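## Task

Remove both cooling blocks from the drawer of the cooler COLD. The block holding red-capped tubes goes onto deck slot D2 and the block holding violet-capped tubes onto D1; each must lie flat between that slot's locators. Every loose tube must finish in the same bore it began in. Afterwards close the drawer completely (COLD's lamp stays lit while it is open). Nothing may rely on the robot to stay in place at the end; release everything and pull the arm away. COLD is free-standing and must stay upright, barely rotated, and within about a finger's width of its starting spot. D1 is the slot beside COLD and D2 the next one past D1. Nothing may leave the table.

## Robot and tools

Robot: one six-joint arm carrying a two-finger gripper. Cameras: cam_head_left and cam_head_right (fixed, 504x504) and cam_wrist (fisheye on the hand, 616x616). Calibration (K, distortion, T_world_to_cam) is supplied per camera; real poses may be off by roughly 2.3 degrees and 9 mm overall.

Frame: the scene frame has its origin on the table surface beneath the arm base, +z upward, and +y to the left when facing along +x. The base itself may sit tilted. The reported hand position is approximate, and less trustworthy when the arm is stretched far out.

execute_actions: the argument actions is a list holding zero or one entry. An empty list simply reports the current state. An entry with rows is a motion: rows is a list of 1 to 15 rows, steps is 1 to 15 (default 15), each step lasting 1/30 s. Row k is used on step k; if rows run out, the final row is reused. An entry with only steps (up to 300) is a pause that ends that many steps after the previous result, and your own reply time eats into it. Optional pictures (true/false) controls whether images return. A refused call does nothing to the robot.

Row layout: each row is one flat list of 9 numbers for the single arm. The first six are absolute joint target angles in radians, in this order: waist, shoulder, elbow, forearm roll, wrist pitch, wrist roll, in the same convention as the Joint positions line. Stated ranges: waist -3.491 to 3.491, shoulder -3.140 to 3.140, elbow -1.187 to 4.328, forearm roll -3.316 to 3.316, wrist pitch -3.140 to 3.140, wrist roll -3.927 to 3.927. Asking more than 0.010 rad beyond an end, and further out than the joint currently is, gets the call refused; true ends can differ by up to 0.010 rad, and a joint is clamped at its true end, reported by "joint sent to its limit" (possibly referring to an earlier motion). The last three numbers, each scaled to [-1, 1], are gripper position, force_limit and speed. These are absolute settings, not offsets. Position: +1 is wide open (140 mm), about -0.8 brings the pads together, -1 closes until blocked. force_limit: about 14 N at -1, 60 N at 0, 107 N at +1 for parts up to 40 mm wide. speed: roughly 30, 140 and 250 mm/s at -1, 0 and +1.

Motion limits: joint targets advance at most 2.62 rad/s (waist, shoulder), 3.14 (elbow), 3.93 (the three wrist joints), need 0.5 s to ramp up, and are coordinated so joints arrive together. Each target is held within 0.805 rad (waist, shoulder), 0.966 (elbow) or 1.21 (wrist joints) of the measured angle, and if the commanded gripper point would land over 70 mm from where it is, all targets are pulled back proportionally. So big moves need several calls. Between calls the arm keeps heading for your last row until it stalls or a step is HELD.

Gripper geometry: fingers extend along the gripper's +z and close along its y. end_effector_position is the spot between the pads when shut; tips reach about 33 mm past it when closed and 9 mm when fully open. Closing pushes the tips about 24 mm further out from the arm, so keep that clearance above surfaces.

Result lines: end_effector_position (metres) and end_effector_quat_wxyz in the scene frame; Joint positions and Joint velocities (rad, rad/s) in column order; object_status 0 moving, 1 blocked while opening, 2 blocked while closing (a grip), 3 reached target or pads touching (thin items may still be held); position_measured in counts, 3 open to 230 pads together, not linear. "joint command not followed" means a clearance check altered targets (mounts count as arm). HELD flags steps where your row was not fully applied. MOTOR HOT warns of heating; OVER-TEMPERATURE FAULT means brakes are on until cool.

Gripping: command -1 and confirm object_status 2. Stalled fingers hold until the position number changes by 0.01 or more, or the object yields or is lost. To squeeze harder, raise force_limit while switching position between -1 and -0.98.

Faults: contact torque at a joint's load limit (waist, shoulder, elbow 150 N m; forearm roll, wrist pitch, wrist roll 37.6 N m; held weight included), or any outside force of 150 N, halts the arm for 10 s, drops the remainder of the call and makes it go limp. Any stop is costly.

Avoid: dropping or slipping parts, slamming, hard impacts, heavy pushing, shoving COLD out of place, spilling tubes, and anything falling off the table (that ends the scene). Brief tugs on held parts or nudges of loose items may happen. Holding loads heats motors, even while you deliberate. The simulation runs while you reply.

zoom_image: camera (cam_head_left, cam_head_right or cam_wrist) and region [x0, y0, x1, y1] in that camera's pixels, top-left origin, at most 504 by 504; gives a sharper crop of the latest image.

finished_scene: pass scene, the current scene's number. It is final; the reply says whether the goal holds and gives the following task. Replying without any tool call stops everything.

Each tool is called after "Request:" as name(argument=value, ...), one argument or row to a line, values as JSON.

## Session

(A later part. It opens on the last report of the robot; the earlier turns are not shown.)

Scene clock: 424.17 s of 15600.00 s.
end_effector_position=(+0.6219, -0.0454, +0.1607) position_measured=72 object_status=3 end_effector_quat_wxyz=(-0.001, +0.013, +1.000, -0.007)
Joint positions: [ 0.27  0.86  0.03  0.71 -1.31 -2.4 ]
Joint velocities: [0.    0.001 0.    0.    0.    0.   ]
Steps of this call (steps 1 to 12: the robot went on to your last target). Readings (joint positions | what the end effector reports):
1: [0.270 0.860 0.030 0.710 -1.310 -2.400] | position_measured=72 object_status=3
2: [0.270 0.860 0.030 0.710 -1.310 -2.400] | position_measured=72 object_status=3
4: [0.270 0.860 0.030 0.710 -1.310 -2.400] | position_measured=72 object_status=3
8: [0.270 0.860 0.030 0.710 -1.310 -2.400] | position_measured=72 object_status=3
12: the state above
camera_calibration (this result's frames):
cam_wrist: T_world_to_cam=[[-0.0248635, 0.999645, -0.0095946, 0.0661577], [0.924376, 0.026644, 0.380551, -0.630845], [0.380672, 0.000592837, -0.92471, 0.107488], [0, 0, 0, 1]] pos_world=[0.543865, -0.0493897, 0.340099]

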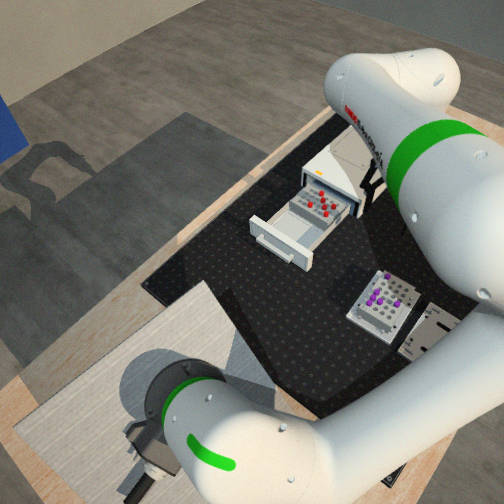

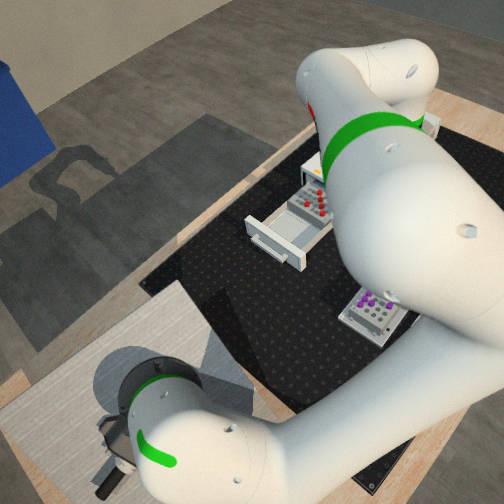

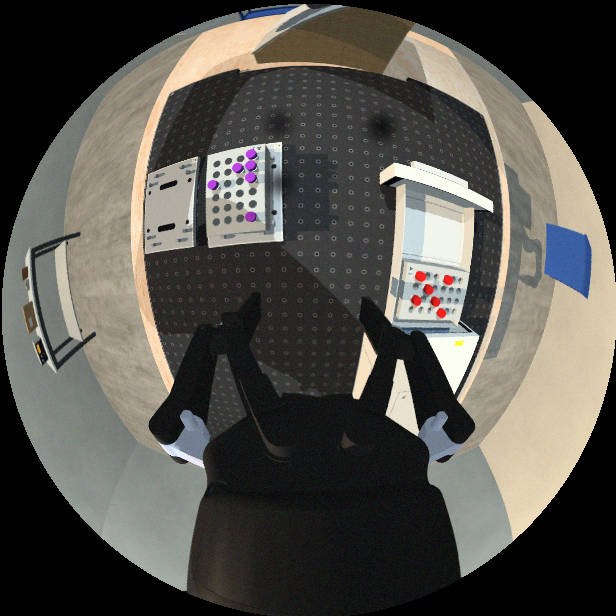

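Request:
execute_actions(
  actions=[
    {"rows":[[0.245,0.43,-0.43,0.72,-1.27,-2.38,0.45,0.6,-0.8]],"steps":15},
  ],
  pictures=false,
)

Request:
execute_actions(
  actions=[
    {"steps":15},
  ],
  pictures=false,
)

Request:
execute_actions(
  actions=[
    {"rows":[[0.18,0.465,-0.497,0.793,-1.168,-2.42,0.45,0.6,-0.8]],"steps":15},
  ],
  pictures=false,
)

Request:
execute_actions(
  actions=[
    {"rows":[[0.098,0.5043,-0.5445,0.8715,-1.0765,-2.457,0.45,0.6,-0.8]],"steps":15},
  ],
)

Request:
zoom_image(
  camera="cam_wrist",
  region=[230, 190, 410, 390],
)

Scene clock: 435.47 s of 15600.00 s.
end_effector_position=(+0.5120, -0.1364, +0.1688) position_measured=72 object_status=3 end_effector_quat_wxyz=(-0.003, +0.003, +1.000, -0.003)
Joint positions: [ 0.25   0.51  -0.344  0.718 -1.278 -2.384]
Joint velocities: [-0.047 -0.792 -0.844  0.018  0.072  0.036]
Steps of this call (steps 1 to 15: the robot went on to your last target; steps 16 to 90: nothing new was sent; then 7.80 s passed at rest; steps 91 to 105: all 15 steps of this action). Readings (joint positions | what the end effector reports):
91: [0.270 0.860 0.030 0.710 -1.310 -2.400] | position_measured=72 object_status=3
92: [0.270 0.856 0.026 0.710 -1.309 -2.400] | position_measured=72 object_status=3
94: [0.269 0.831 -0.001 0.710 -1.307 -2.399] | position_measured=72 object_status=3
98: [0.262 0.718 -0.121 0.713 -1.297 -2.394] | position_measured=72 object_status=3
105: the state above

Scene clock: 435.97 s of 15600.00 s.
end_effector_position=(+0.4832, -0.1536, +0.1656) position_measured=72 object_status=3 end_effector_quat_wxyz=(-0.003, +0.001, +1.000, -0.002)
Joint positions: [ 0.245  0.43  -0.43   0.72  -1.27  -2.38 ]
Joint velocities: [-0.  0. -0. -0. -0.  0.]
Steps of this call (steps 1 to 15: the robot went on to your last target). Readings (joint positions | what the end effector reports):
1: [0.248 0.486 -0.370 0.719 -1.275 -2.383] | position_measured=72 object_status=3
2: [0.247 0.465 -0.393 0.719 -1.273 -2.382] | position_measured=72 object_status=3
4: [0.245 0.438 -0.421 0.720 -1.271 -2.380] | position_measured=72 object_status=3
8: [0.245 0.430 -0.430 0.720 -1.270 -2.380] | position_measured=72 object_status=3
15: the state above

Scene clock: 436.47 s of 15600.00 s.
end_effector_position=(+0.4825, -0.1506, +0.1180) position_measured=72 object_status=3 end_effector_quat_wxyz=(-0.001, -0.002, +1.000, -0.003)
Joint positions: [ 0.18   0.465 -0.497  0.793 -1.168 -2.42 ]
Joint velocities: [-0.001  0.    -0.001  0.     0.    -0.001]
Steps of this call (steps 1 to 15: all 15 steps of this action). Readings (joint positions | what the end effector reports):
1: [0.245 0.430 -0.430 0.720 -1.269 -2.380] | position_measured=72 object_status=3
2: [0.241 0.432 -0.434 0.725 -1.263 -2.383] | position_measured=72 object_status=3
4: [0.217 0.445 -0.459 0.752 -1.226 -2.398] | position_measured=72 object_status=3
8: [0.181 0.464 -0.496 0.791 -1.170 -2.419] | position_measured=72 object_status=3
15: the state above

Scene clock: 436.97 s of 15600.00 s.
end_effector_position=(+0.4803, -0.1521, +0.0703) position_measured=72 object_status=3 end_effector_quat_wxyz=(-0.003, -0.001, +1.000, -0.001)
Joint positions: [ 0.098  0.504 -0.544  0.871 -1.077 -2.457]
Joint velocities: [-0.001  0.001 -0.     0.001  0.    -0.001]
Steps of this call (steps 1 to 15: all 15 steps of this action). Readings (joint positions | what the end effector reports):
1: [0.180 0.465 -0.497 0.793 -1.168 -2.420] | position_measured=72 object_status=3
2: [0.176 0.467 -0.499 0.798 -1.163 -2.422] | position_measured=72 object_status=3
4: [0.150 0.479 -0.514 0.822 -1.135 -2.433] | position_measured=72 object_status=3
8: [0.101 0.503 -0.543 0.869 -1.080 -2.456] | position_measured=72 object_status=3
15: the state above
camera_calibration (this result's frames):
cam_wrist: T_world_to_cam=[[-0.0531998, 0.998578, 0.00350623, 0.180937], [0.924486, 0.0479245, 0.378193, -0.4593], [0.377487, 0.0233612, -0.92572, 0.0829739], [0, 0, 0, 1]] pos_world=[0.40292, -0.160606, 0.24988]

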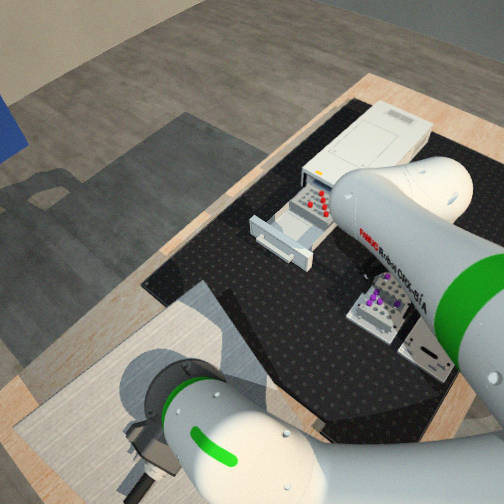

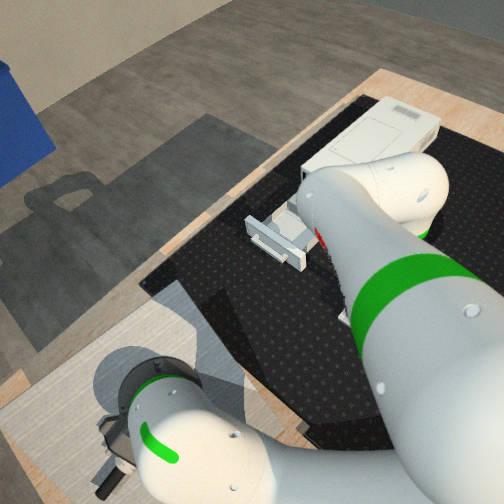

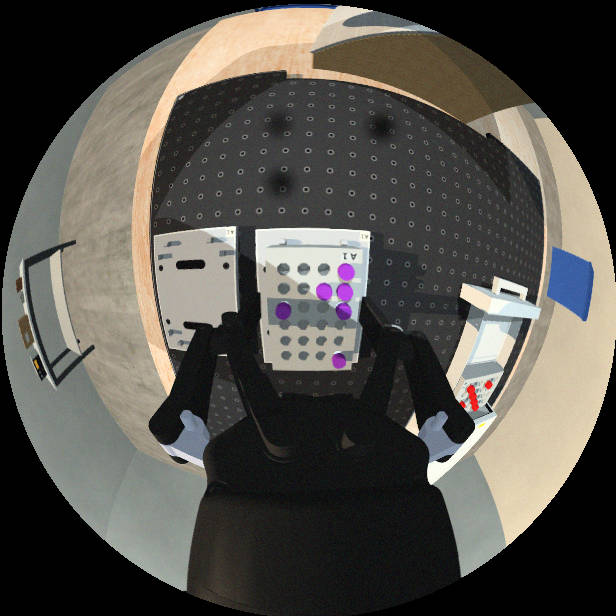

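Region (230, 190, 410, 390) of cam_wrist's 616x616 image, scaled by 2.520, with more detail than that image has; it fills the left 454 columns of this view, and the rest is white.

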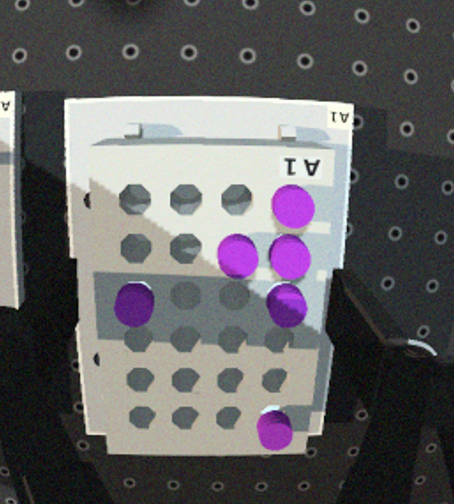

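Request:
execute_actions(
  actions=[
    {"rows":[[0.245,0.43,-0.43,0.72,-1.27,-2.38,0.45,0.6,-0.8]],"steps":15},
  ],
  pictures=false,
)

Request:
execute_actions(
  actions=[
    {"rows":[[0.5725,0.996,-0.049,0.541,-1.226,-1.10,0.36,0.6,-0.8]],"steps":15},
  ],
  pictures=false,
)

Request:
execute_actions(
  actions=[
    {"steps":30},
  ],
  pictures=false,
)

Request:
execute_actions(
  actions=[
    {"rows":[[0.435,1.186,0.238,0.62,-1.267,-0.978,0.36,0.6,-0.8]],"steps":15},
  ],
  pictures=false,
)

Request:
execute_actions(
  actions=[
    {"steps":12},
  ],
)

Request:
zoom_image(
  camera="cam_wrist",
  region=[210, 190, 410, 390],
)

Scene clock: 452.27 s of 15600.00 s.
end_effector_position=(+0.4831, -0.1536, +0.1654) position_measured=72 object_status=3 end_effector_quat_wxyz=(-0.003, +0.001, +1.000, -0.002)
Joint positions: [ 0.245  0.43  -0.43   0.72  -1.27  -2.38 ]
Joint velocities: [ 0.004 -0.003  0.003 -0.002 -0.003  0.002]
Steps of this call (steps 1 to 15: the robot went on to your last target; steps 16 to 90: nothing new was sent; then 11.80 s passed at rest; steps 91 to 105: all 15 steps of this action). Readings (joint positions | what the end effector reports):
91: [0.098 0.504 -0.544 0.871 -1.077 -2.457] | position_measured=72 object_status=3
92: [0.102 0.503 -0.542 0.867 -1.082 -2.455] | position_measured=72 object_status=3
94: [0.127 0.490 -0.522 0.841 -1.116 -2.442] | position_measured=72 object_status=3
98: [0.213 0.446 -0.455 0.753 -1.227 -2.397] | position_measured=72 object_status=3
105: the state above

Scene clock: 452.77 s of 15600.00 s.
end_effector_position=(+0.5216, -0.0205, +0.1773) position_measured=84 object_status=3 end_effector_quat_wxyz=(+0.001, -0.337, +0.942, +0.005)
Joint positions: [ 0.39   0.681 -0.261  0.641 -1.249 -1.818]
Joint velocities: [ 0.366  0.633  0.426 -0.198  0.046  1.438]
Steps of this call (steps 1 to 15: all 15 steps of this action). Readings (joint positions | what the end effector reports):
1: [0.245 0.430 -0.430 0.720 -1.270 -2.379] | position_measured=72 object_status=0
2: [0.247 0.433 -0.428 0.719 -1.269 -2.373] | position_measured=74 object_status=0
4: [0.257 0.451 -0.416 0.713 -1.266 -2.335] | position_measured=80 object_status=0
8: [0.303 0.531 -0.363 0.688 -1.260 -2.162] | position_measured=84 object_status=0
15: the state above

Scene clock: 453.77 s of 15600.00 s.
end_effector_position=(+0.5218, +0.1542, +0.1701) position_measured=84 object_status=3 end_effector_quat_wxyz=(-0.001, +0.701, -0.713, -0.001)
Joint positions: [ 0.572  0.996 -0.049  0.541 -1.226 -1.1  ]
Joint velocities: [-0.     0.     0.    -0.     0.     0.001]
Steps of this call (steps 1 to 30: the robot went on to your last target). Readings (joint positions | what the end effector reports):
1: [0.403 0.703 -0.247 0.634 -1.247 -1.769] | position_measured=84 object_status=3
2: [0.415 0.724 -0.232 0.627 -1.246 -1.720] | position_measured=84 object_status=3
4: [0.440 0.767 -0.203 0.613 -1.243 -1.622] | position_measured=84 object_status=3
8: [0.489 0.852 -0.146 0.586 -1.237 -1.428] | position_measured=84 object_status=3
30: the state above

Scene clock: 454.27 s of 15600.00 s.
end_effector_position=(+0.6238, +0.1531, +0.1308) position_measured=84 object_status=3 end_effector_quat_wxyz=(-0.001, +0.701, -0.713, +0.000)
Joint positions: [ 0.436  1.185  0.237  0.62  -1.267 -0.978]
Joint velocities: [-0.005  0.01   0.019  0.006 -0.003  0.008]
Steps of this call (steps 1 to 15: all 15 steps of this action). Readings (joint positions | what the end effector reports):
1: [0.572 0.996 -0.049 0.541 -1.226 -1.100] | position_measured=84 object_status=3
2: [0.570 0.999 -0.044 0.543 -1.227 -1.098] | position_measured=84 object_status=3
4: [0.555 1.020 -0.014 0.553 -1.234 -1.085] | position_measured=84 object_status=3
8: [0.493 1.105 0.115 0.588 -1.251 -1.030] | position_measured=84 object_status=3
15: the state above

Scene clock: 454.67 s of 15600.00 s.
end_effector_position=(+0.6240, +0.1530, +0.1305) position_measured=84 object_status=3 end_effector_quat_wxyz=(-0.001, +0.701, -0.713, +0.000)
Joint positions: [ 0.435  1.186  0.238  0.62  -1.267 -0.978]
Joint velocities: [ 0.    -0.     0.    -0.001  0.     0.   ]
Steps of this call (steps 1 to 12: the robot went on to your last target). Readings (joint positions | what the end effector reports):
1: [0.435 1.186 0.238 0.620 -1.267 -0.978] | position_measured=84 object_status=3
2: [0.435 1.186 0.238 0.620 -1.267 -0.978] | position_measured=84 object_status=3
4: [0.435 1.186 0.238 0.620 -1.267 -0.978] | position_measured=84 object_status=3
8: [0.435 1.186 0.238 0.620 -1.267 -0.978] | position_measured=84 object_status=3
12: the state above
camera_calibration (this result's frames):
cam_wrist: T_world_to_cam=[[-0.999378, -0.0350689, 0.00382393, 0.632295], [-0.0309175, 0.922918, 0.383753, -0.16804], [-0.016987, 0.383396, -0.923428, 0.268083], [0, 0, 0, 1]] pos_world=[0.63126, 0.0744789, 0.309623]

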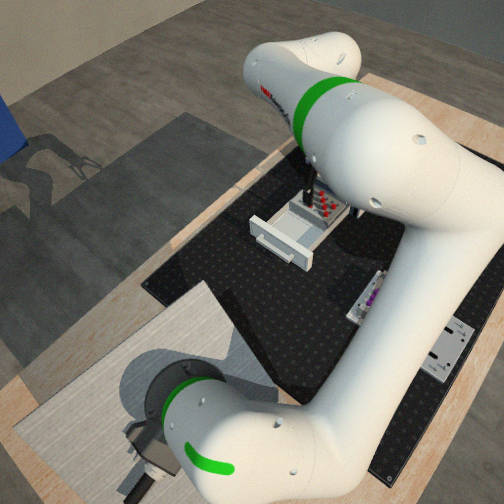

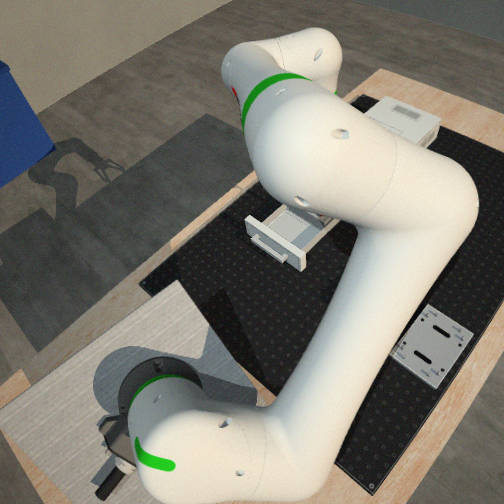

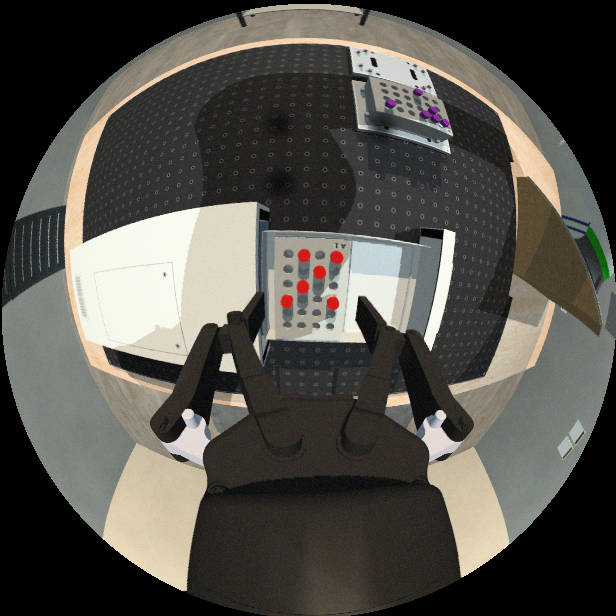

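Region (210, 190, 410, 390) of cam_wrist's 616x616 image, scaled by 2.520, with more detail than that image has.

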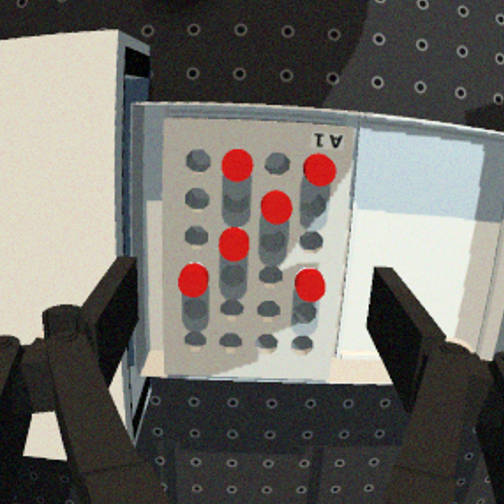

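Request:
execute_actions(
  actions=[
    {"rows":[[0.428,1.186,0.215,0.63,-1.246,-0.989,0.36,0.6,-0.8],[0.428,1.186,0.215,0.63,-1.246,-0.989,0.36,0.6,-0.8],[0.428,1.186,0.215,0.63,-1.246,-0.989,0.36,0.6,-0.8],[0.428,1.186,0.215,0.63,-1.246,-0.989,0.36,0.6,-0.8],[0.418,1.191,0.203,0.641,-1.229,-0.995,0.36,0.6,-0.8],[0.418,1.191,0.203,0.641,-1.229,-0.995,0.36,0.6,-0.8],[0.418,1.191,0.203,0.641,-1.229,-0.995,0.36,0.6,-0.8],[0.418,1.191,0.203,0.641,-1.229,-0.995,0.36,0.6,-0.8],[0.4078,1.197,0.192,0.652,-1.212,-1.001,0.36,0.6,-0.8]],"steps":15},
  ],
)

Request:
zoom_image(
  camera="cam_wrist",
  region=[210, 190, 410, 390],
)

Scene clock: 467.00 s of 15600.00 s.
end_effector_position=(+0.6219, +0.1513, +0.1008) position_measured=84 object_status=3 end_effector_quat_wxyz=(-0.001, +0.702, -0.713, +0.001)
Joint positions: [ 0.408  1.197  0.192  0.652 -1.213 -1.001]
Joint velocities: [-0.005  0.003 -0.006  0.005  0.009 -0.003]
Steps of this call (steps 1 to 15: the robot went on to your last target; steps 16 to 90: nothing new was sent; then 8.83 s passed at rest; steps 91 to 105: all 15 steps of this action). Readings (joint positions | what the end effector reports):
91: [0.435 1.186 0.238 0.620 -1.267 -0.978] | position_measured=84 object_status=3
92: [0.434 1.186 0.234 0.623 -1.262 -0.980] | position_measured=84 object_status=3
94: [0.429 1.186 0.220 0.628 -1.251 -0.986] | position_measured=84 object_status=3
98: [0.420 1.190 0.206 0.639 -1.232 -0.994] | position_measured=84 object_status=3
105: the state above
camera_calibration (this result's frames):
cam_wrist: T_world_to_cam=[[-0.999366, -0.0355411, 0.00214506, 0.630482], [-0.0320133, 0.923274, 0.382805, -0.154383], [-0.0155858, 0.382493, -0.923827, 0.240595], [0, 0, 0, 1]] pos_world=[0.62889, 0.0729203, 0.280014]

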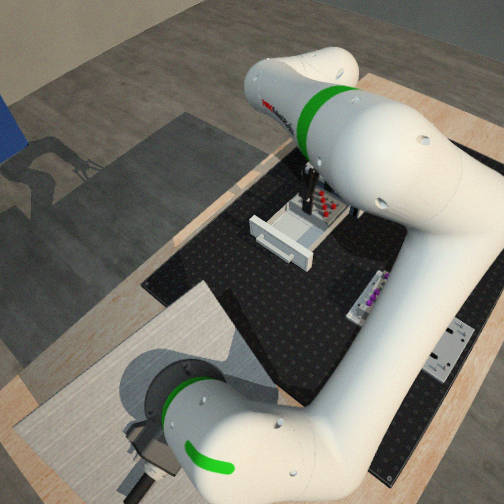

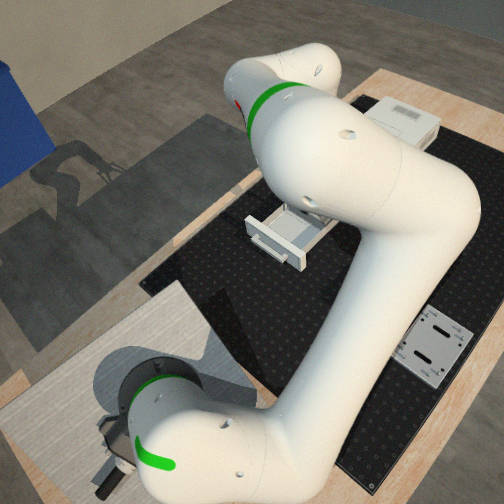

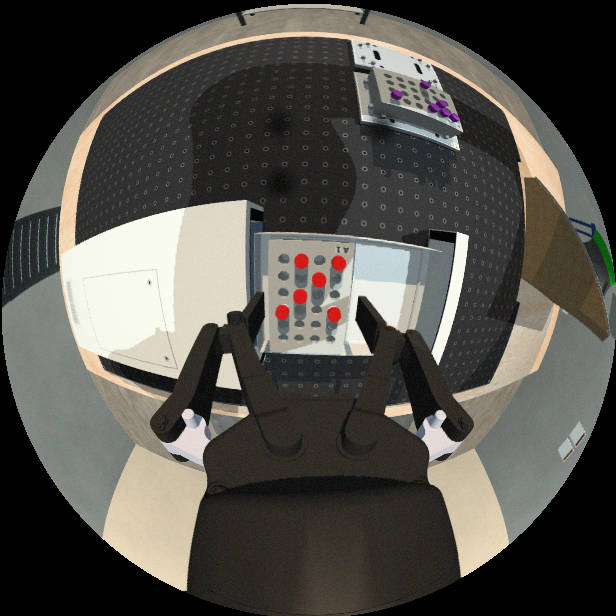

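Region (210, 190, 410, 390) of cam_wrist's 616x616 image, scaled by 2.520, with more detail than that image has.

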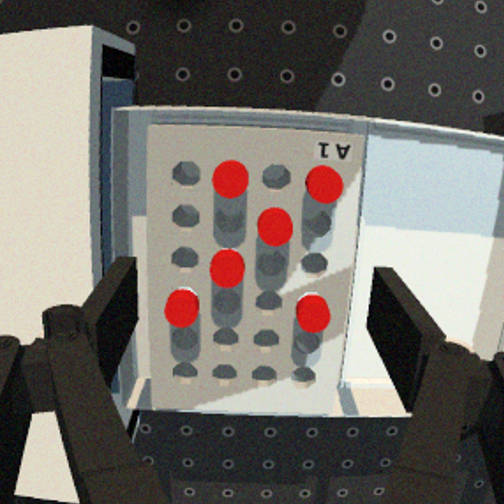

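Request:
execute_actions(
  actions=[
    {"rows":[[0.40,1.203,0.190,0.659,-1.203,-1.003,0.36,0.6,-0.8],[0.40,1.203,0.190,0.659,-1.203,-1.003,0.36,0.6,-0.8],[0.40,1.203,0.190,0.659,-1.203,-1.003,0.36,0.6,-0.8],[0.40,1.203,0.190,0.659,-1.203,-1.003,0.36,0.6,-0.8],[0.393,1.2085,0.185,0.666,-1.193,-1.006,0.36,0.6,-0.8],[0.393,1.2085,0.185,0.666,-1.193,-1.006,0.36,0.6,-0.8],[0.393,1.2085,0.185,0.666,-1.193,-1.006,0.36,0.6,-0.8],[0.393,1.2085,0.185,0.666,-1.193,-1.006,0.36,0.6,-0.8],[0.386,1.2135,0.180,0.673,-1.182,-1.009,0.36,0.6,-0.8]],"steps":15},
  ],
)

Request:
zoom_image(
  camera="cam_wrist",
  region=[210, 190, 410, 390],
)

Scene clock: 478.10 s of 15600.00 s.
end_effector_position=(+0.6239, +0.1508, +0.0806) position_measured=84 object_status=3 end_effector_quat_wxyz=(-0.001, +0.702, -0.712, +0.001)
Joint positions: [ 0.386  1.213  0.18   0.673 -1.182 -1.009]
Joint velocities: [-0.004  0.003 -0.002  0.005  0.006 -0.001]
Steps of this call (steps 1 to 15: the robot went on to your last target; steps 16 to 90: nothing new was sent; then 7.60 s passed at rest; steps 91 to 105: all 15 steps of this action). Readings (joint positions | what the end effector reports):
91: [0.407 1.197 0.192 0.652 -1.212 -1.001] | position_measured=84 object_status=3
92: [0.405 1.199 0.191 0.655 -1.209 -1.002] | position_measured=84 object_status=3
94: [0.401 1.202 0.190 0.658 -1.205 -1.003] | position_measured=84 object_status=3
98: [0.394 1.208 0.186 0.665 -1.195 -1.005] | position_measured=84 object_status=3
105: the state above
camera_calibration (this result's frames):
cam_wrist: T_world_to_cam=[[-0.999335, -0.036368, 0.00258632, 0.632506], [-0.0325945, 0.922925, 0.383599, -0.145789], [-0.0163377, 0.383259, -0.923496, 0.222511], [0, 0, 0, 1]] pos_world=[0.630969, 0.0722761, 0.259777]

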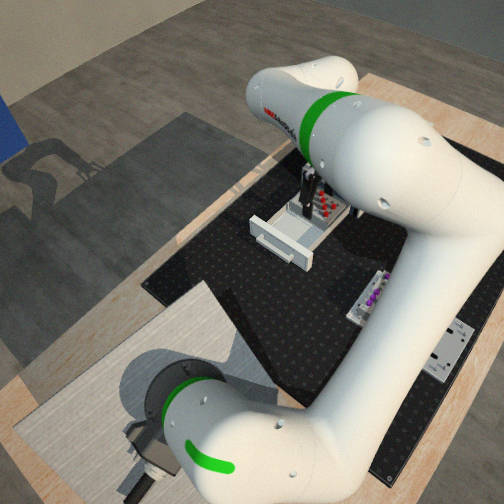

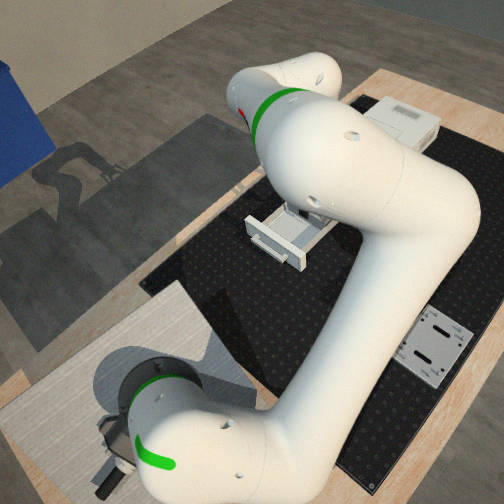

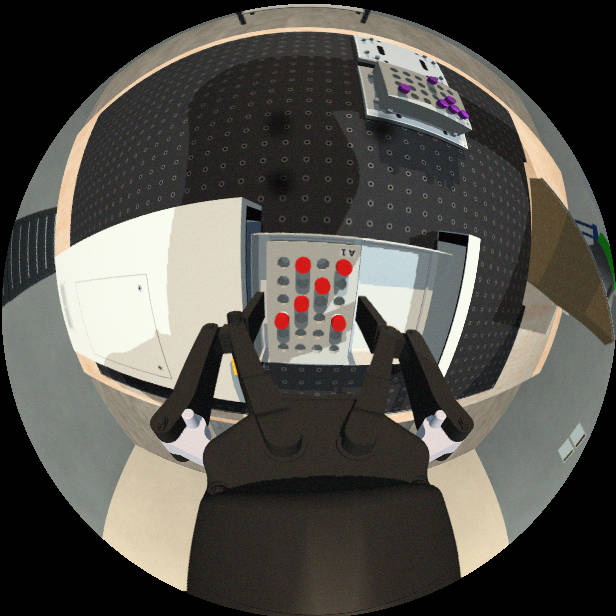

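Region (210, 190, 410, 390) of cam_wrist's 616x616 image, scaled by 2.520, with more detail than that image has.

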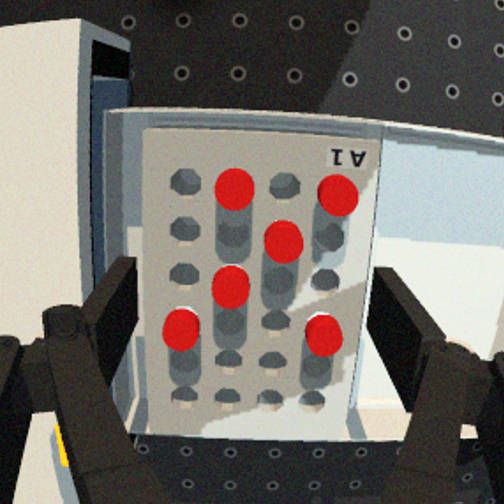

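Request:
execute_actions(
  actions=[
    {"rows":[[0.3825,1.216,0.1765,0.677,-1.177,-1.011,0.31,0.6,-0.8],[0.3825,1.216,0.1765,0.677,-1.177,-1.011,0.31,0.6,-0.8],[0.3825,1.216,0.1765,0.677,-1.177,-1.011,0.31,0.6,-0.8],[0.3825,1.216,0.1765,0.677,-1.177,-1.011,0.31,0.6,-0.8],[0.379,1.218,0.173,0.681,-1.171,-1.014,0.31,0.6,-0.8],[0.379,1.218,0.173,0.681,-1.171,-1.014,0.31,0.6,-0.8],[0.379,1.218,0.173,0.681,-1.171,-1.014,0.31,0.6,-0.8],[0.379,1.218,0.173,0.681,-1.171,-1.014,0.31,0.6,-0.8],[0.375,1.2205,0.170,0.685,-1.165,-1.016,0.31,0.6,-0.8]],"steps":15},
  ],
  pictures=false,
)

Request:
execute_actions(
  actions=[
    {"rows":[[0.375,1.2205,0.170,0.685,-1.165,-1.016,-1,0.6,-0.8]],"steps":15},
  ],
)

Scene clock: 488.93 s of 15600.00 s.
end_effector_position=(+0.6239, +0.1504, +0.0700) position_measured=90 object_status=3 end_effector_quat_wxyz=(-0.001, +0.702, -0.712, +0.001)
Joint positions: [ 0.375  1.22   0.17   0.685 -1.165 -1.016]
Joint velocities: [-0.002  0.001 -0.002  0.003  0.003 -0.002]
Steps of this call (steps 1 to 15: the robot went on to your last target; steps 16 to 90: nothing new was sent; then 7.33 s passed at rest; steps 91 to 105: all 15 steps of this action). Readings (joint positions | what the end effector reports):
91: [0.386 1.214 0.180 0.673 -1.182 -1.009] | position_measured=84 object_status=0
92: [0.385 1.214 0.179 0.675 -1.180 -1.010] | position_measured=86 object_status=0
94: [0.383 1.216 0.177 0.676 -1.178 -1.011] | position_measured=90 object_status=0
98: [0.380 1.218 0.174 0.680 -1.172 -1.013] | position_measured=90 object_status=0
105: the state above

Scene clock: 489.43 s of 15600.00 s.
end_effector_position=(+0.6239, +0.1504, +0.0699) position_measured=105 object_status=2 end_effector_quat_wxyz=(-0.001, +0.702, -0.712, +0.001)
Joint positions: [ 0.375  1.22   0.17   0.685 -1.165 -1.016]
Joint velocities: [ 0.    -0.    -0.    -0.001 -0.     0.   ]
Steps of this call (steps 1 to 15: all 15 steps of this action). Readings (joint positions | what the end effector reports):
1: [0.375 1.220 0.170 0.685 -1.165 -1.016] | position_measured=90 object_status=0
2: [0.375 1.220 0.170 0.685 -1.165 -1.016] | position_measured=92 object_status=0
4: [0.375 1.220 0.170 0.685 -1.165 -1.016] | position_measured=98 object_status=0
8: [0.375 1.220 0.170 0.685 -1.165 -1.016] | position_measured=105 object_status=0
15: the state above
camera_calibration (this result's frames):
cam_wrist: T_world_to_cam=[[-0.99934, -0.0362416, 0.00245086, 0.632555], [-0.0325247, 0.92281, 0.383881, -0.141334], [-0.0161741, 0.383548, -0.923379, 0.212598], [0, 0, 0, 1]] pos_world=[0.630979, 0.0718081, 0.249014]

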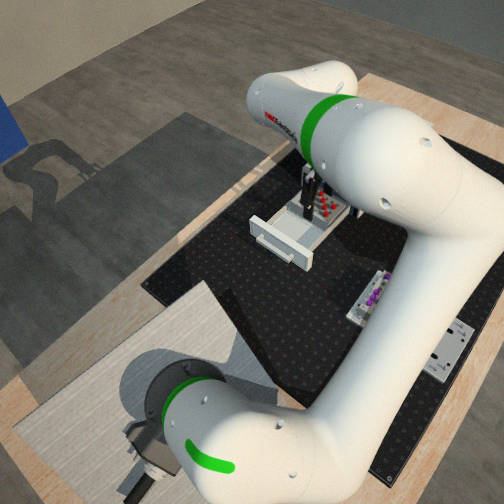

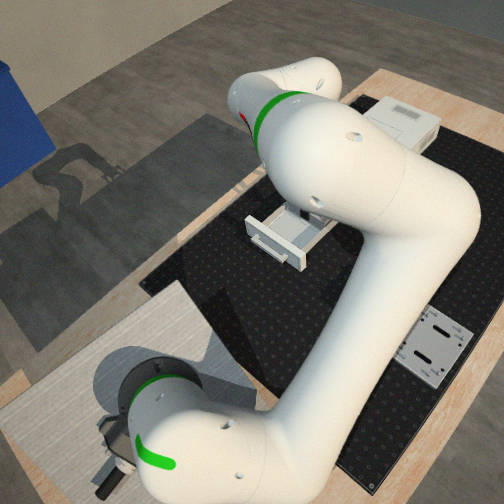

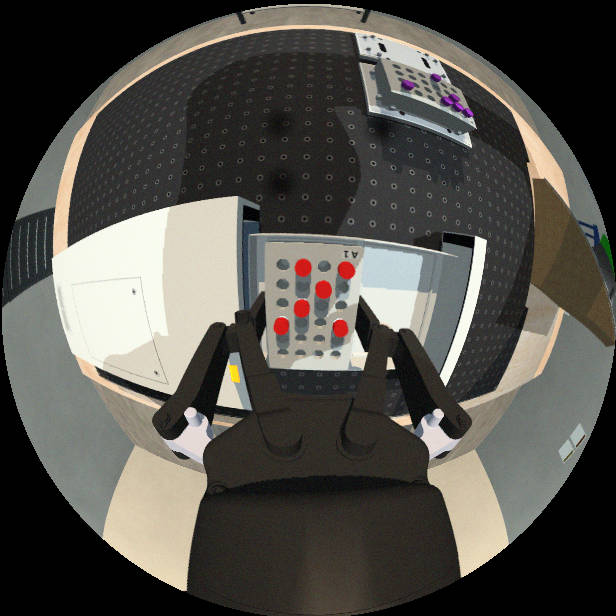

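Request:
execute_actions(
  actions=[
    {"rows":[[0.379,1.218,0.173,0.681,-1.171,-1.014,-1,0.6,-0.8],[0.379,1.218,0.173,0.681,-1.171,-1.014,-1,0.6,-0.8],[0.386,1.2135,0.180,0.673,-1.182,-1.009,-1,0.6,-0.8],[0.386,1.2135,0.180,0.673,-1.182,-1.009,-1,0.6,-0.8],[0.386,1.2135,0.180,0.673,-1.182,-1.009,-1,0.6,-0.8],[0.396,1.207,0.190,0.662,-1.198,-1.003,-1,0.6,-0.8],[0.396,1.207,0.190,0.662,-1.198,-1.003,-1,0.6,-0.8],[0.406,1.201,0.200,0.652,-1.215,-0.997,-1,0.6,-0.8],[0.406,1.201,0.200,0.652,-1.215,-0.997,-1,0.6,-0.8],[0.416,1.195,0.212,0.641,-1.232,-0.99,-1,0.6,-0.8],[0.416,1.195,0.212,0.641,-1.232,-0.99,-1,0.6,-0.8],[0.426,1.19,0.225,0.63,-1.25,-0.984,-1,0.6,-0.8],[0.426,1.19,0.225,0.63,-1.25,-0.984,-1,0.6,-0.8],[0.435,1.186,0.238,0.62,-1.267,-0.978,-1,0.6,-0.8]],"steps":15},
  ],
  pictures=false,
)

Request:
execute_actions(
  actions=[
    {"rows":[[0.471,1.17,0.293,0.578,-1.339,-0.958,-1,0.6,-0.8]],"steps":12},
  ],
  pictures=false,
)

Request:
execute_actions(
  actions=[
    {"rows":[[0.06,0.293,-0.367,0.783,-1.317,-2.14,-1,0.6,-0.8]],"steps":15},
  ],
  pictures=false,
)

Request:
execute_actions(
  actions=[
    {"steps":45},
  ],
  pictures=false,
)

Request:
execute_actions(
  actions=[
    {"rows":[[-0.01,0.322,-0.417,0.838,-1.225,-2.16,-1,0.6,-0.8]],"steps":15},
  ],
)

Request:
zoom_image(
  camera="cam_wrist",
  region=[230, 190, 410, 390],
)

Scene clock: 506.77 s of 15600.00 s.
end_effector_position=(+0.6241, +0.1523, +0.1204) position_measured=105 object_status=2 end_effector_quat_wxyz=(-0.001, +0.701, -0.713, +0.001)
Joint positions: [ 0.425  1.191  0.225  0.631 -1.249 -0.984]
Joint velocities: [ 0.14  -0.067  0.193 -0.164 -0.267  0.092]
Steps of this call (steps 1 to 15: the robot went on to your last target; steps 16 to 90: nothing new was sent; then 13.83 s passed at rest; steps 91 to 105: all 15 steps of this action). Readings (joint positions | what the end effector reports):
91: [0.375 1.220 0.170 0.685 -1.165 -1.016] | position_measured=105 object_status=2
92: [0.376 1.220 0.171 0.684 -1.167 -1.016] | position_measured=105 object_status=2
94: [0.380 1.217 0.174 0.678 -1.174 -1.013] | position_measured=105 object_status=2
98: [0.392 1.210 0.186 0.666 -1.192 -1.005] | position_measured=105 object_status=2
105: the state above

Scene clock: 507.17 s of 15600.00 s.
end_effector_position=(+0.6217, +0.1557, +0.1694) position_measured=105 object_status=2 end_effector_quat_wxyz=(+0.001, +0.700, -0.714, -0.003)
Joint positions: [ 0.471  1.17   0.293  0.578 -1.339 -0.958]
Joint velocities: [ 0.002 -0.001  0.002 -0.001 -0.002  0.001]
Steps of this call (steps 1 to 12: all 12 steps of this action). Readings (joint positions | what the end effector reports):
1: [0.430 1.188 0.231 0.625 -1.258 -0.981] | position_measured=105 object_status=2
2: [0.437 1.185 0.241 0.617 -1.272 -0.977] | position_measured=105 object_status=2
4: [0.457 1.176 0.271 0.595 -1.310 -0.966] | position_measured=105 object_status=2
8: [0.470 1.170 0.292 0.579 -1.338 -0.958] | position_measured=105 object_status=2
12: the state above

Scene clock: 507.67 s of 15600.00 s.
end_effector_position=(+0.6159, -0.0101, +0.1855) position_measured=105 object_status=2 end_effector_quat_wxyz=(+0.002, -0.488, +0.873, +0.007)
Joint positions: [ 0.328  0.872  0.064  0.65  -1.331 -1.367]
Joint velocities: [-0.336 -0.726 -0.539  0.164  0.017 -0.963]
Steps of this call (steps 1 to 15: all 15 steps of this action). Readings (joint positions | what the end effector reports):
1: [0.471 1.170 0.293 0.578 -1.339 -0.958] | position_measured=105 object_status=2
2: [0.469 1.166 0.290 0.579 -1.339 -0.964] | position_measured=105 object_status=2
4: [0.455 1.140 0.268 0.588 -1.337 -1.001] | position_measured=105 object_status=2
8: [0.407 1.043 0.192 0.611 -1.335 -1.138] | position_measured=105 object_status=2
15: the state above

Scene clock: 509.17 s of 15600.00 s.
end_effector_position=(+0.4872, -0.2870, +0.1695) position_measured=105 object_status=2 end_effector_quat_wxyz=(+0.000, +0.003, +1.000, +0.000)
Joint positions: [ 0.06   0.293 -0.367  0.783 -1.317 -2.14 ]
Joint velocities: [ 0. -0.  0.  0.  0. -0.]
Steps of this call (steps 1 to 45: the robot went on to your last target). Readings (joint positions | what the end effector reports):
1: [0.317 0.847 0.046 0.656 -1.330 -1.400] | position_measured=105 object_status=2
2: [0.305 0.823 0.028 0.662 -1.330 -1.432] | position_measured=105 object_status=2
4: [0.283 0.774 -0.009 0.673 -1.329 -1.498] | position_measured=105 object_status=2
8: [0.237 0.675 -0.082 0.696 -1.326 -1.630] | position_measured=105 object_status=2
45: the state above
The arm was judged still, so your last target was given up. Only a new action makes it travel on or press farther. Fingers that are still opening or closing keep moving.

Scene clock: 509.67 s of 15600.00 s.
end_effector_position=(+0.4883, -0.2885, +0.1254) position_measured=105 object_status=2 end_effector_quat_wxyz=(+0.001, +0.001, +1.000, -0.002)
Joint positions: [-0.01   0.322 -0.417  0.838 -1.225 -2.16 ]
Joint velocities: [-0.001  0.    -0.    -0.     0.    -0.   ]
Steps of this call (steps 1 to 15: all 15 steps of this action). Readings (joint positions | what the end effector reports):
1: [0.060 0.293 -0.367 0.783 -1.317 -2.140] | position_measured=105 object_status=2
2: [0.056 0.295 -0.370 0.787 -1.311 -2.141] | position_measured=105 object_status=2
4: [0.031 0.306 -0.388 0.806 -1.278 -2.148] | position_measured=105 object_status=2
8: [-0.009 0.321 -0.416 0.837 -1.227 -2.160] | position_measured=105 object_status=2
15: the state above
camera_calibration (this result's frames):
cam_wrist: T_world_to_cam=[[-0.0485481, 0.998819, 0.00183222, 0.315458], [0.921896, 0.0441031, 0.38492, -0.48176], [0.384384, 0.0203763, -0.922948, 0.129562], [0, 0, 0, 1]] pos_world=[0.409646, -0.296478, 0.304441]

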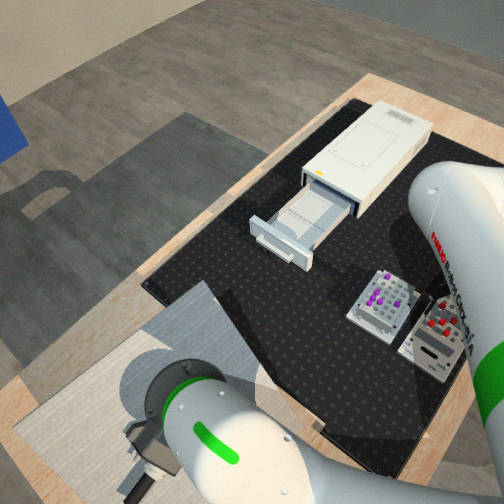

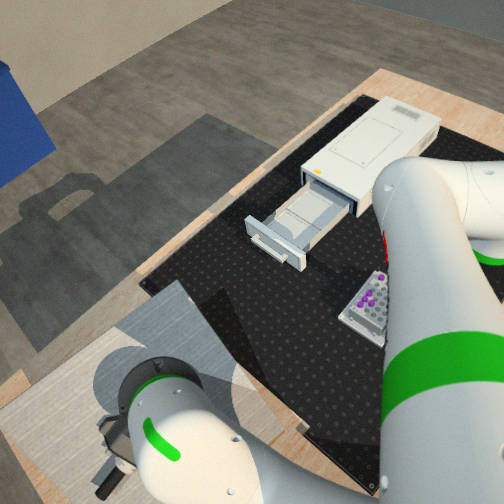

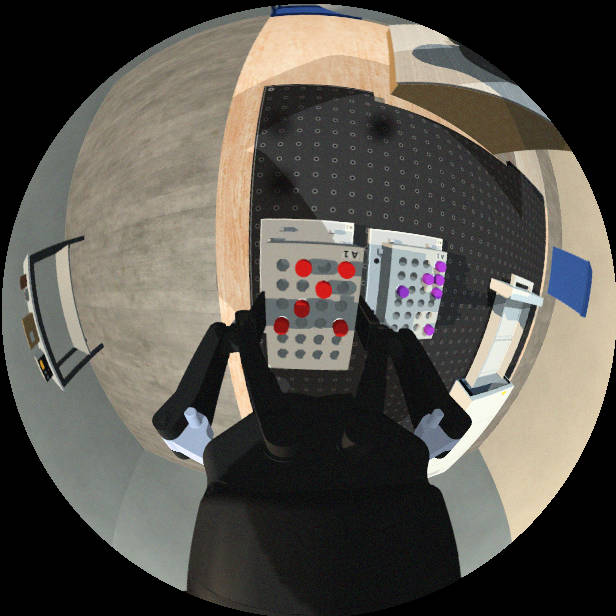

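Region (230, 190, 410, 390) of cam_wrist's 616x616 image, scaled by 2.520, with more detail than that image has; it fills the left 454 columns of this view, and the rest is white.

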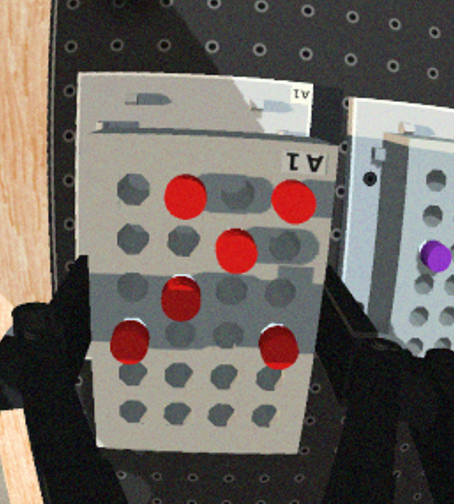

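Request:
execute_actions(
  actions=[
    {"rows":[[-0.075,0.331,-0.463,0.885,-1.152,-2.188,-1,0.6,-0.8]],"steps":15},
  ],
)

Request:
zoom_image(
  camera="cam_wrist",
  region=[230, 190, 410, 390],
)

Scene clock: 517.70 s of 15600.00 s.
end_effector_position=(+0.4821, -0.2942, +0.0903) position_measured=105 object_status=2 end_effector_quat_wxyz=(+0.001, +0.010, +1.000, -0.000)
Joint positions: [-0.075  0.331 -0.463  0.885 -1.152 -2.188]
Joint velocities: [-0.001  0.    -0.    -0.     0.    -0.   ]
Steps of this call (steps 1 to 15: the robot went on to your last target; steps 16 to 90: nothing new was sent; then 4.53 s passed at rest; steps 91 to 105: all 15 steps of this action). Readings (joint positions | what the end effector reports):
91: [-0.010 0.322 -0.417 0.838 -1.225 -2.160] | position_measured=105 object_status=2
92: [-0.014 0.323 -0.420 0.842 -1.220 -2.162] | position_measured=105 object_status=2
94: [-0.039 0.326 -0.437 0.859 -1.192 -2.173] | position_measured=105 object_status=2
98: [-0.074 0.331 -0.462 0.884 -1.154 -2.187] | position_measured=105 object_status=2
105: the state above
camera_calibration (this result's frames):
cam_wrist: T_world_to_cam=[[-0.0316917, 0.999486, 0.00479593, 0.312628], [0.922482, 0.0274023, 0.385066, -0.467429], [0.384737, 0.0166275, -0.922877, 0.0984286], [0, 0, 0, 1]] pos_world=[0.403233, -0.301295, 0.269329]

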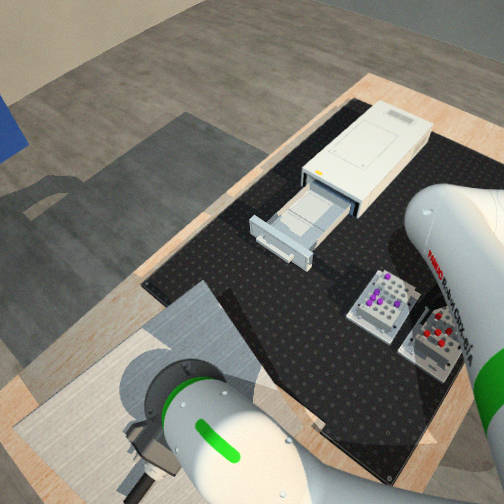

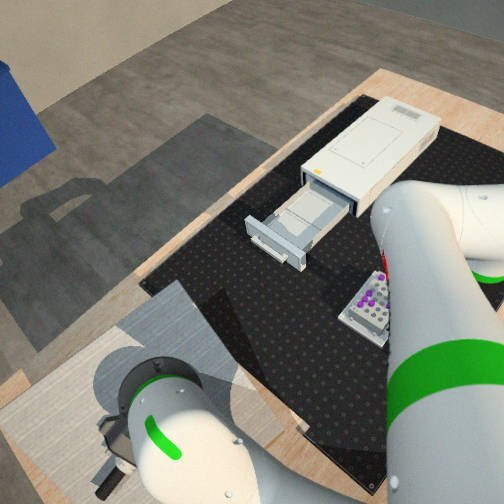

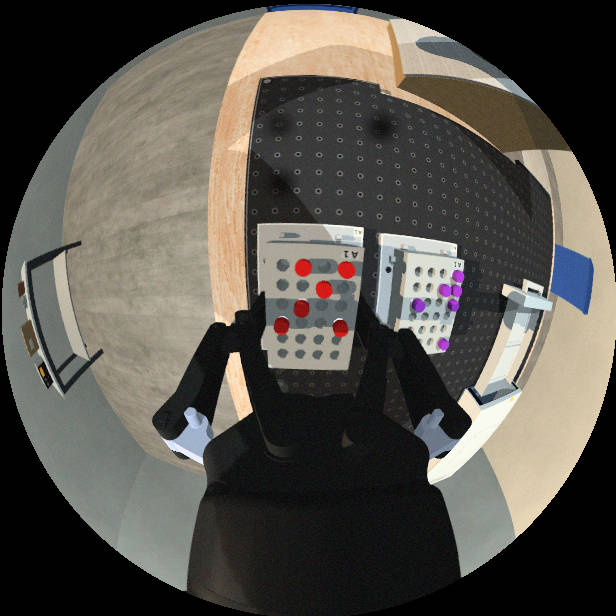

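Region (230, 190, 410, 390) of cam_wrist's 616x616 image, scaled by 2.520, with more detail than that image has; it fills the left 454 columns of this view, and the rest is white.

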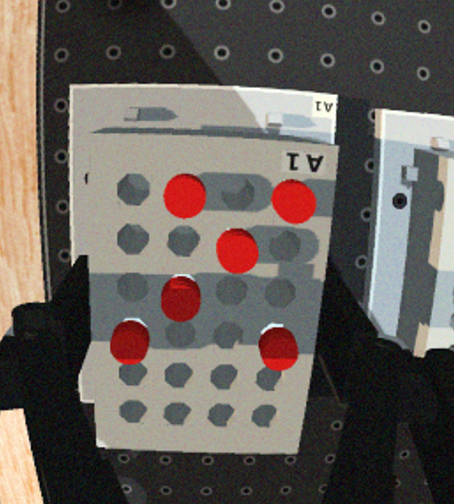

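Request:
execute_actions(
  actions=[
    {"rows":[[-0.094,0.329,-0.474,0.897,-1.136,-2.184,-1,0.6,-0.8]],"steps":15},
  ],
)

Request:
zoom_image(
  camera="cam_wrist",
  region=[230, 190, 410, 390],
)

Scene clock: 524.90 s of 15600.00 s.
end_effector_position=(+0.4791, -0.2980, +0.0822) position_measured=105 object_status=2 end_effector_quat_wxyz=(+0.001, +0.009, +1.000, +0.000)
Joint positions: [-0.094  0.329 -0.474  0.897 -1.136 -2.184]
Joint velocities: [-0.    -0.001 -0.     0.     0.     0.   ]
Steps of this call (steps 1 to 15: the robot went on to your last target; steps 16 to 90: nothing new was sent; then 3.70 s passed at rest; steps 91 to 105: all 15 steps of this action). Readings (joint positions | what the end effector reports):
91: [-0.075 0.331 -0.463 0.885 -1.152 -2.188] | position_measured=105 object_status=2
92: [-0.079 0.331 -0.465 0.888 -1.148 -2.188] | position_measured=105 object_status=2
94: [-0.090 0.330 -0.472 0.894 -1.140 -2.185] | position_measured=105 object_status=2
98: [-0.094 0.329 -0.474 0.897 -1.136 -2.184] | position_measured=105 object_status=2
105: the state above
camera_calibration (this result's frames):
cam_wrist: T_world_to_cam=[[-0.0338049, 0.999413, 0.00558357, 0.317386], [0.92262, 0.0290586, 0.384613, -0.460994], [0.384225, 0.0181533, -0.923061, 0.0928923], [0, 0, 0, 1]] pos_world=[0.40036, -0.30549, 0.261277]

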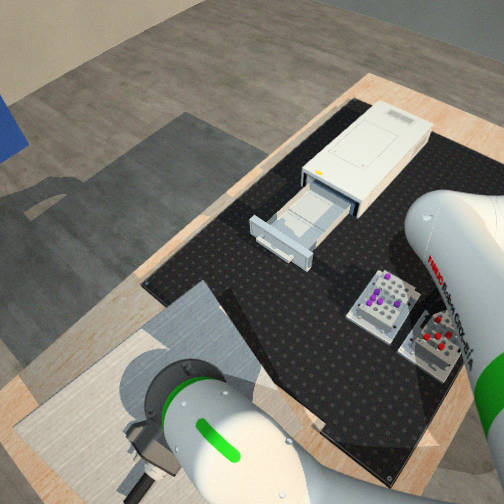

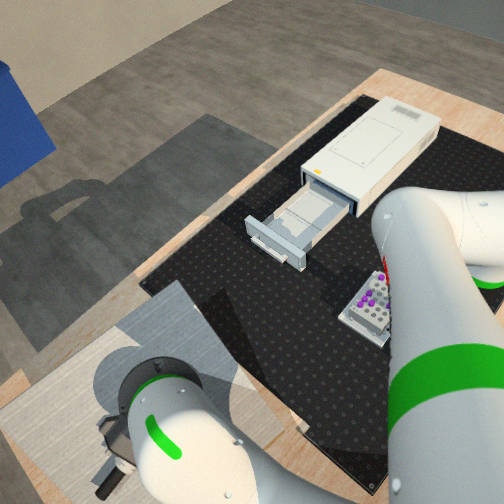

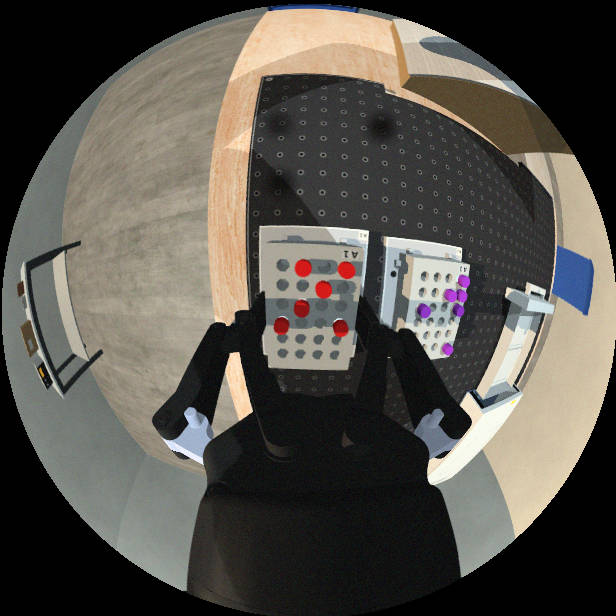

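Region (230, 190, 410, 390) of cam_wrist's 616x616 image, scaled by 2.520, with more detail than that image has; it fills the left 454 columns of this view, and the rest is white.

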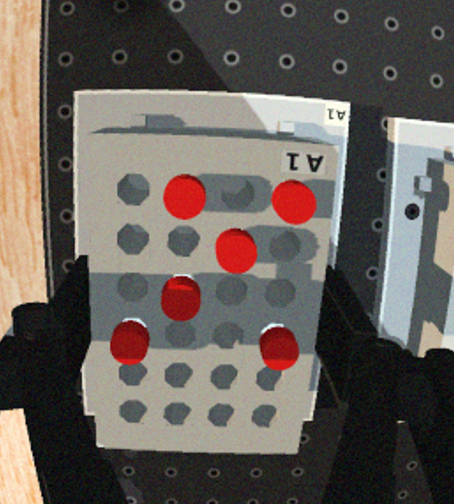

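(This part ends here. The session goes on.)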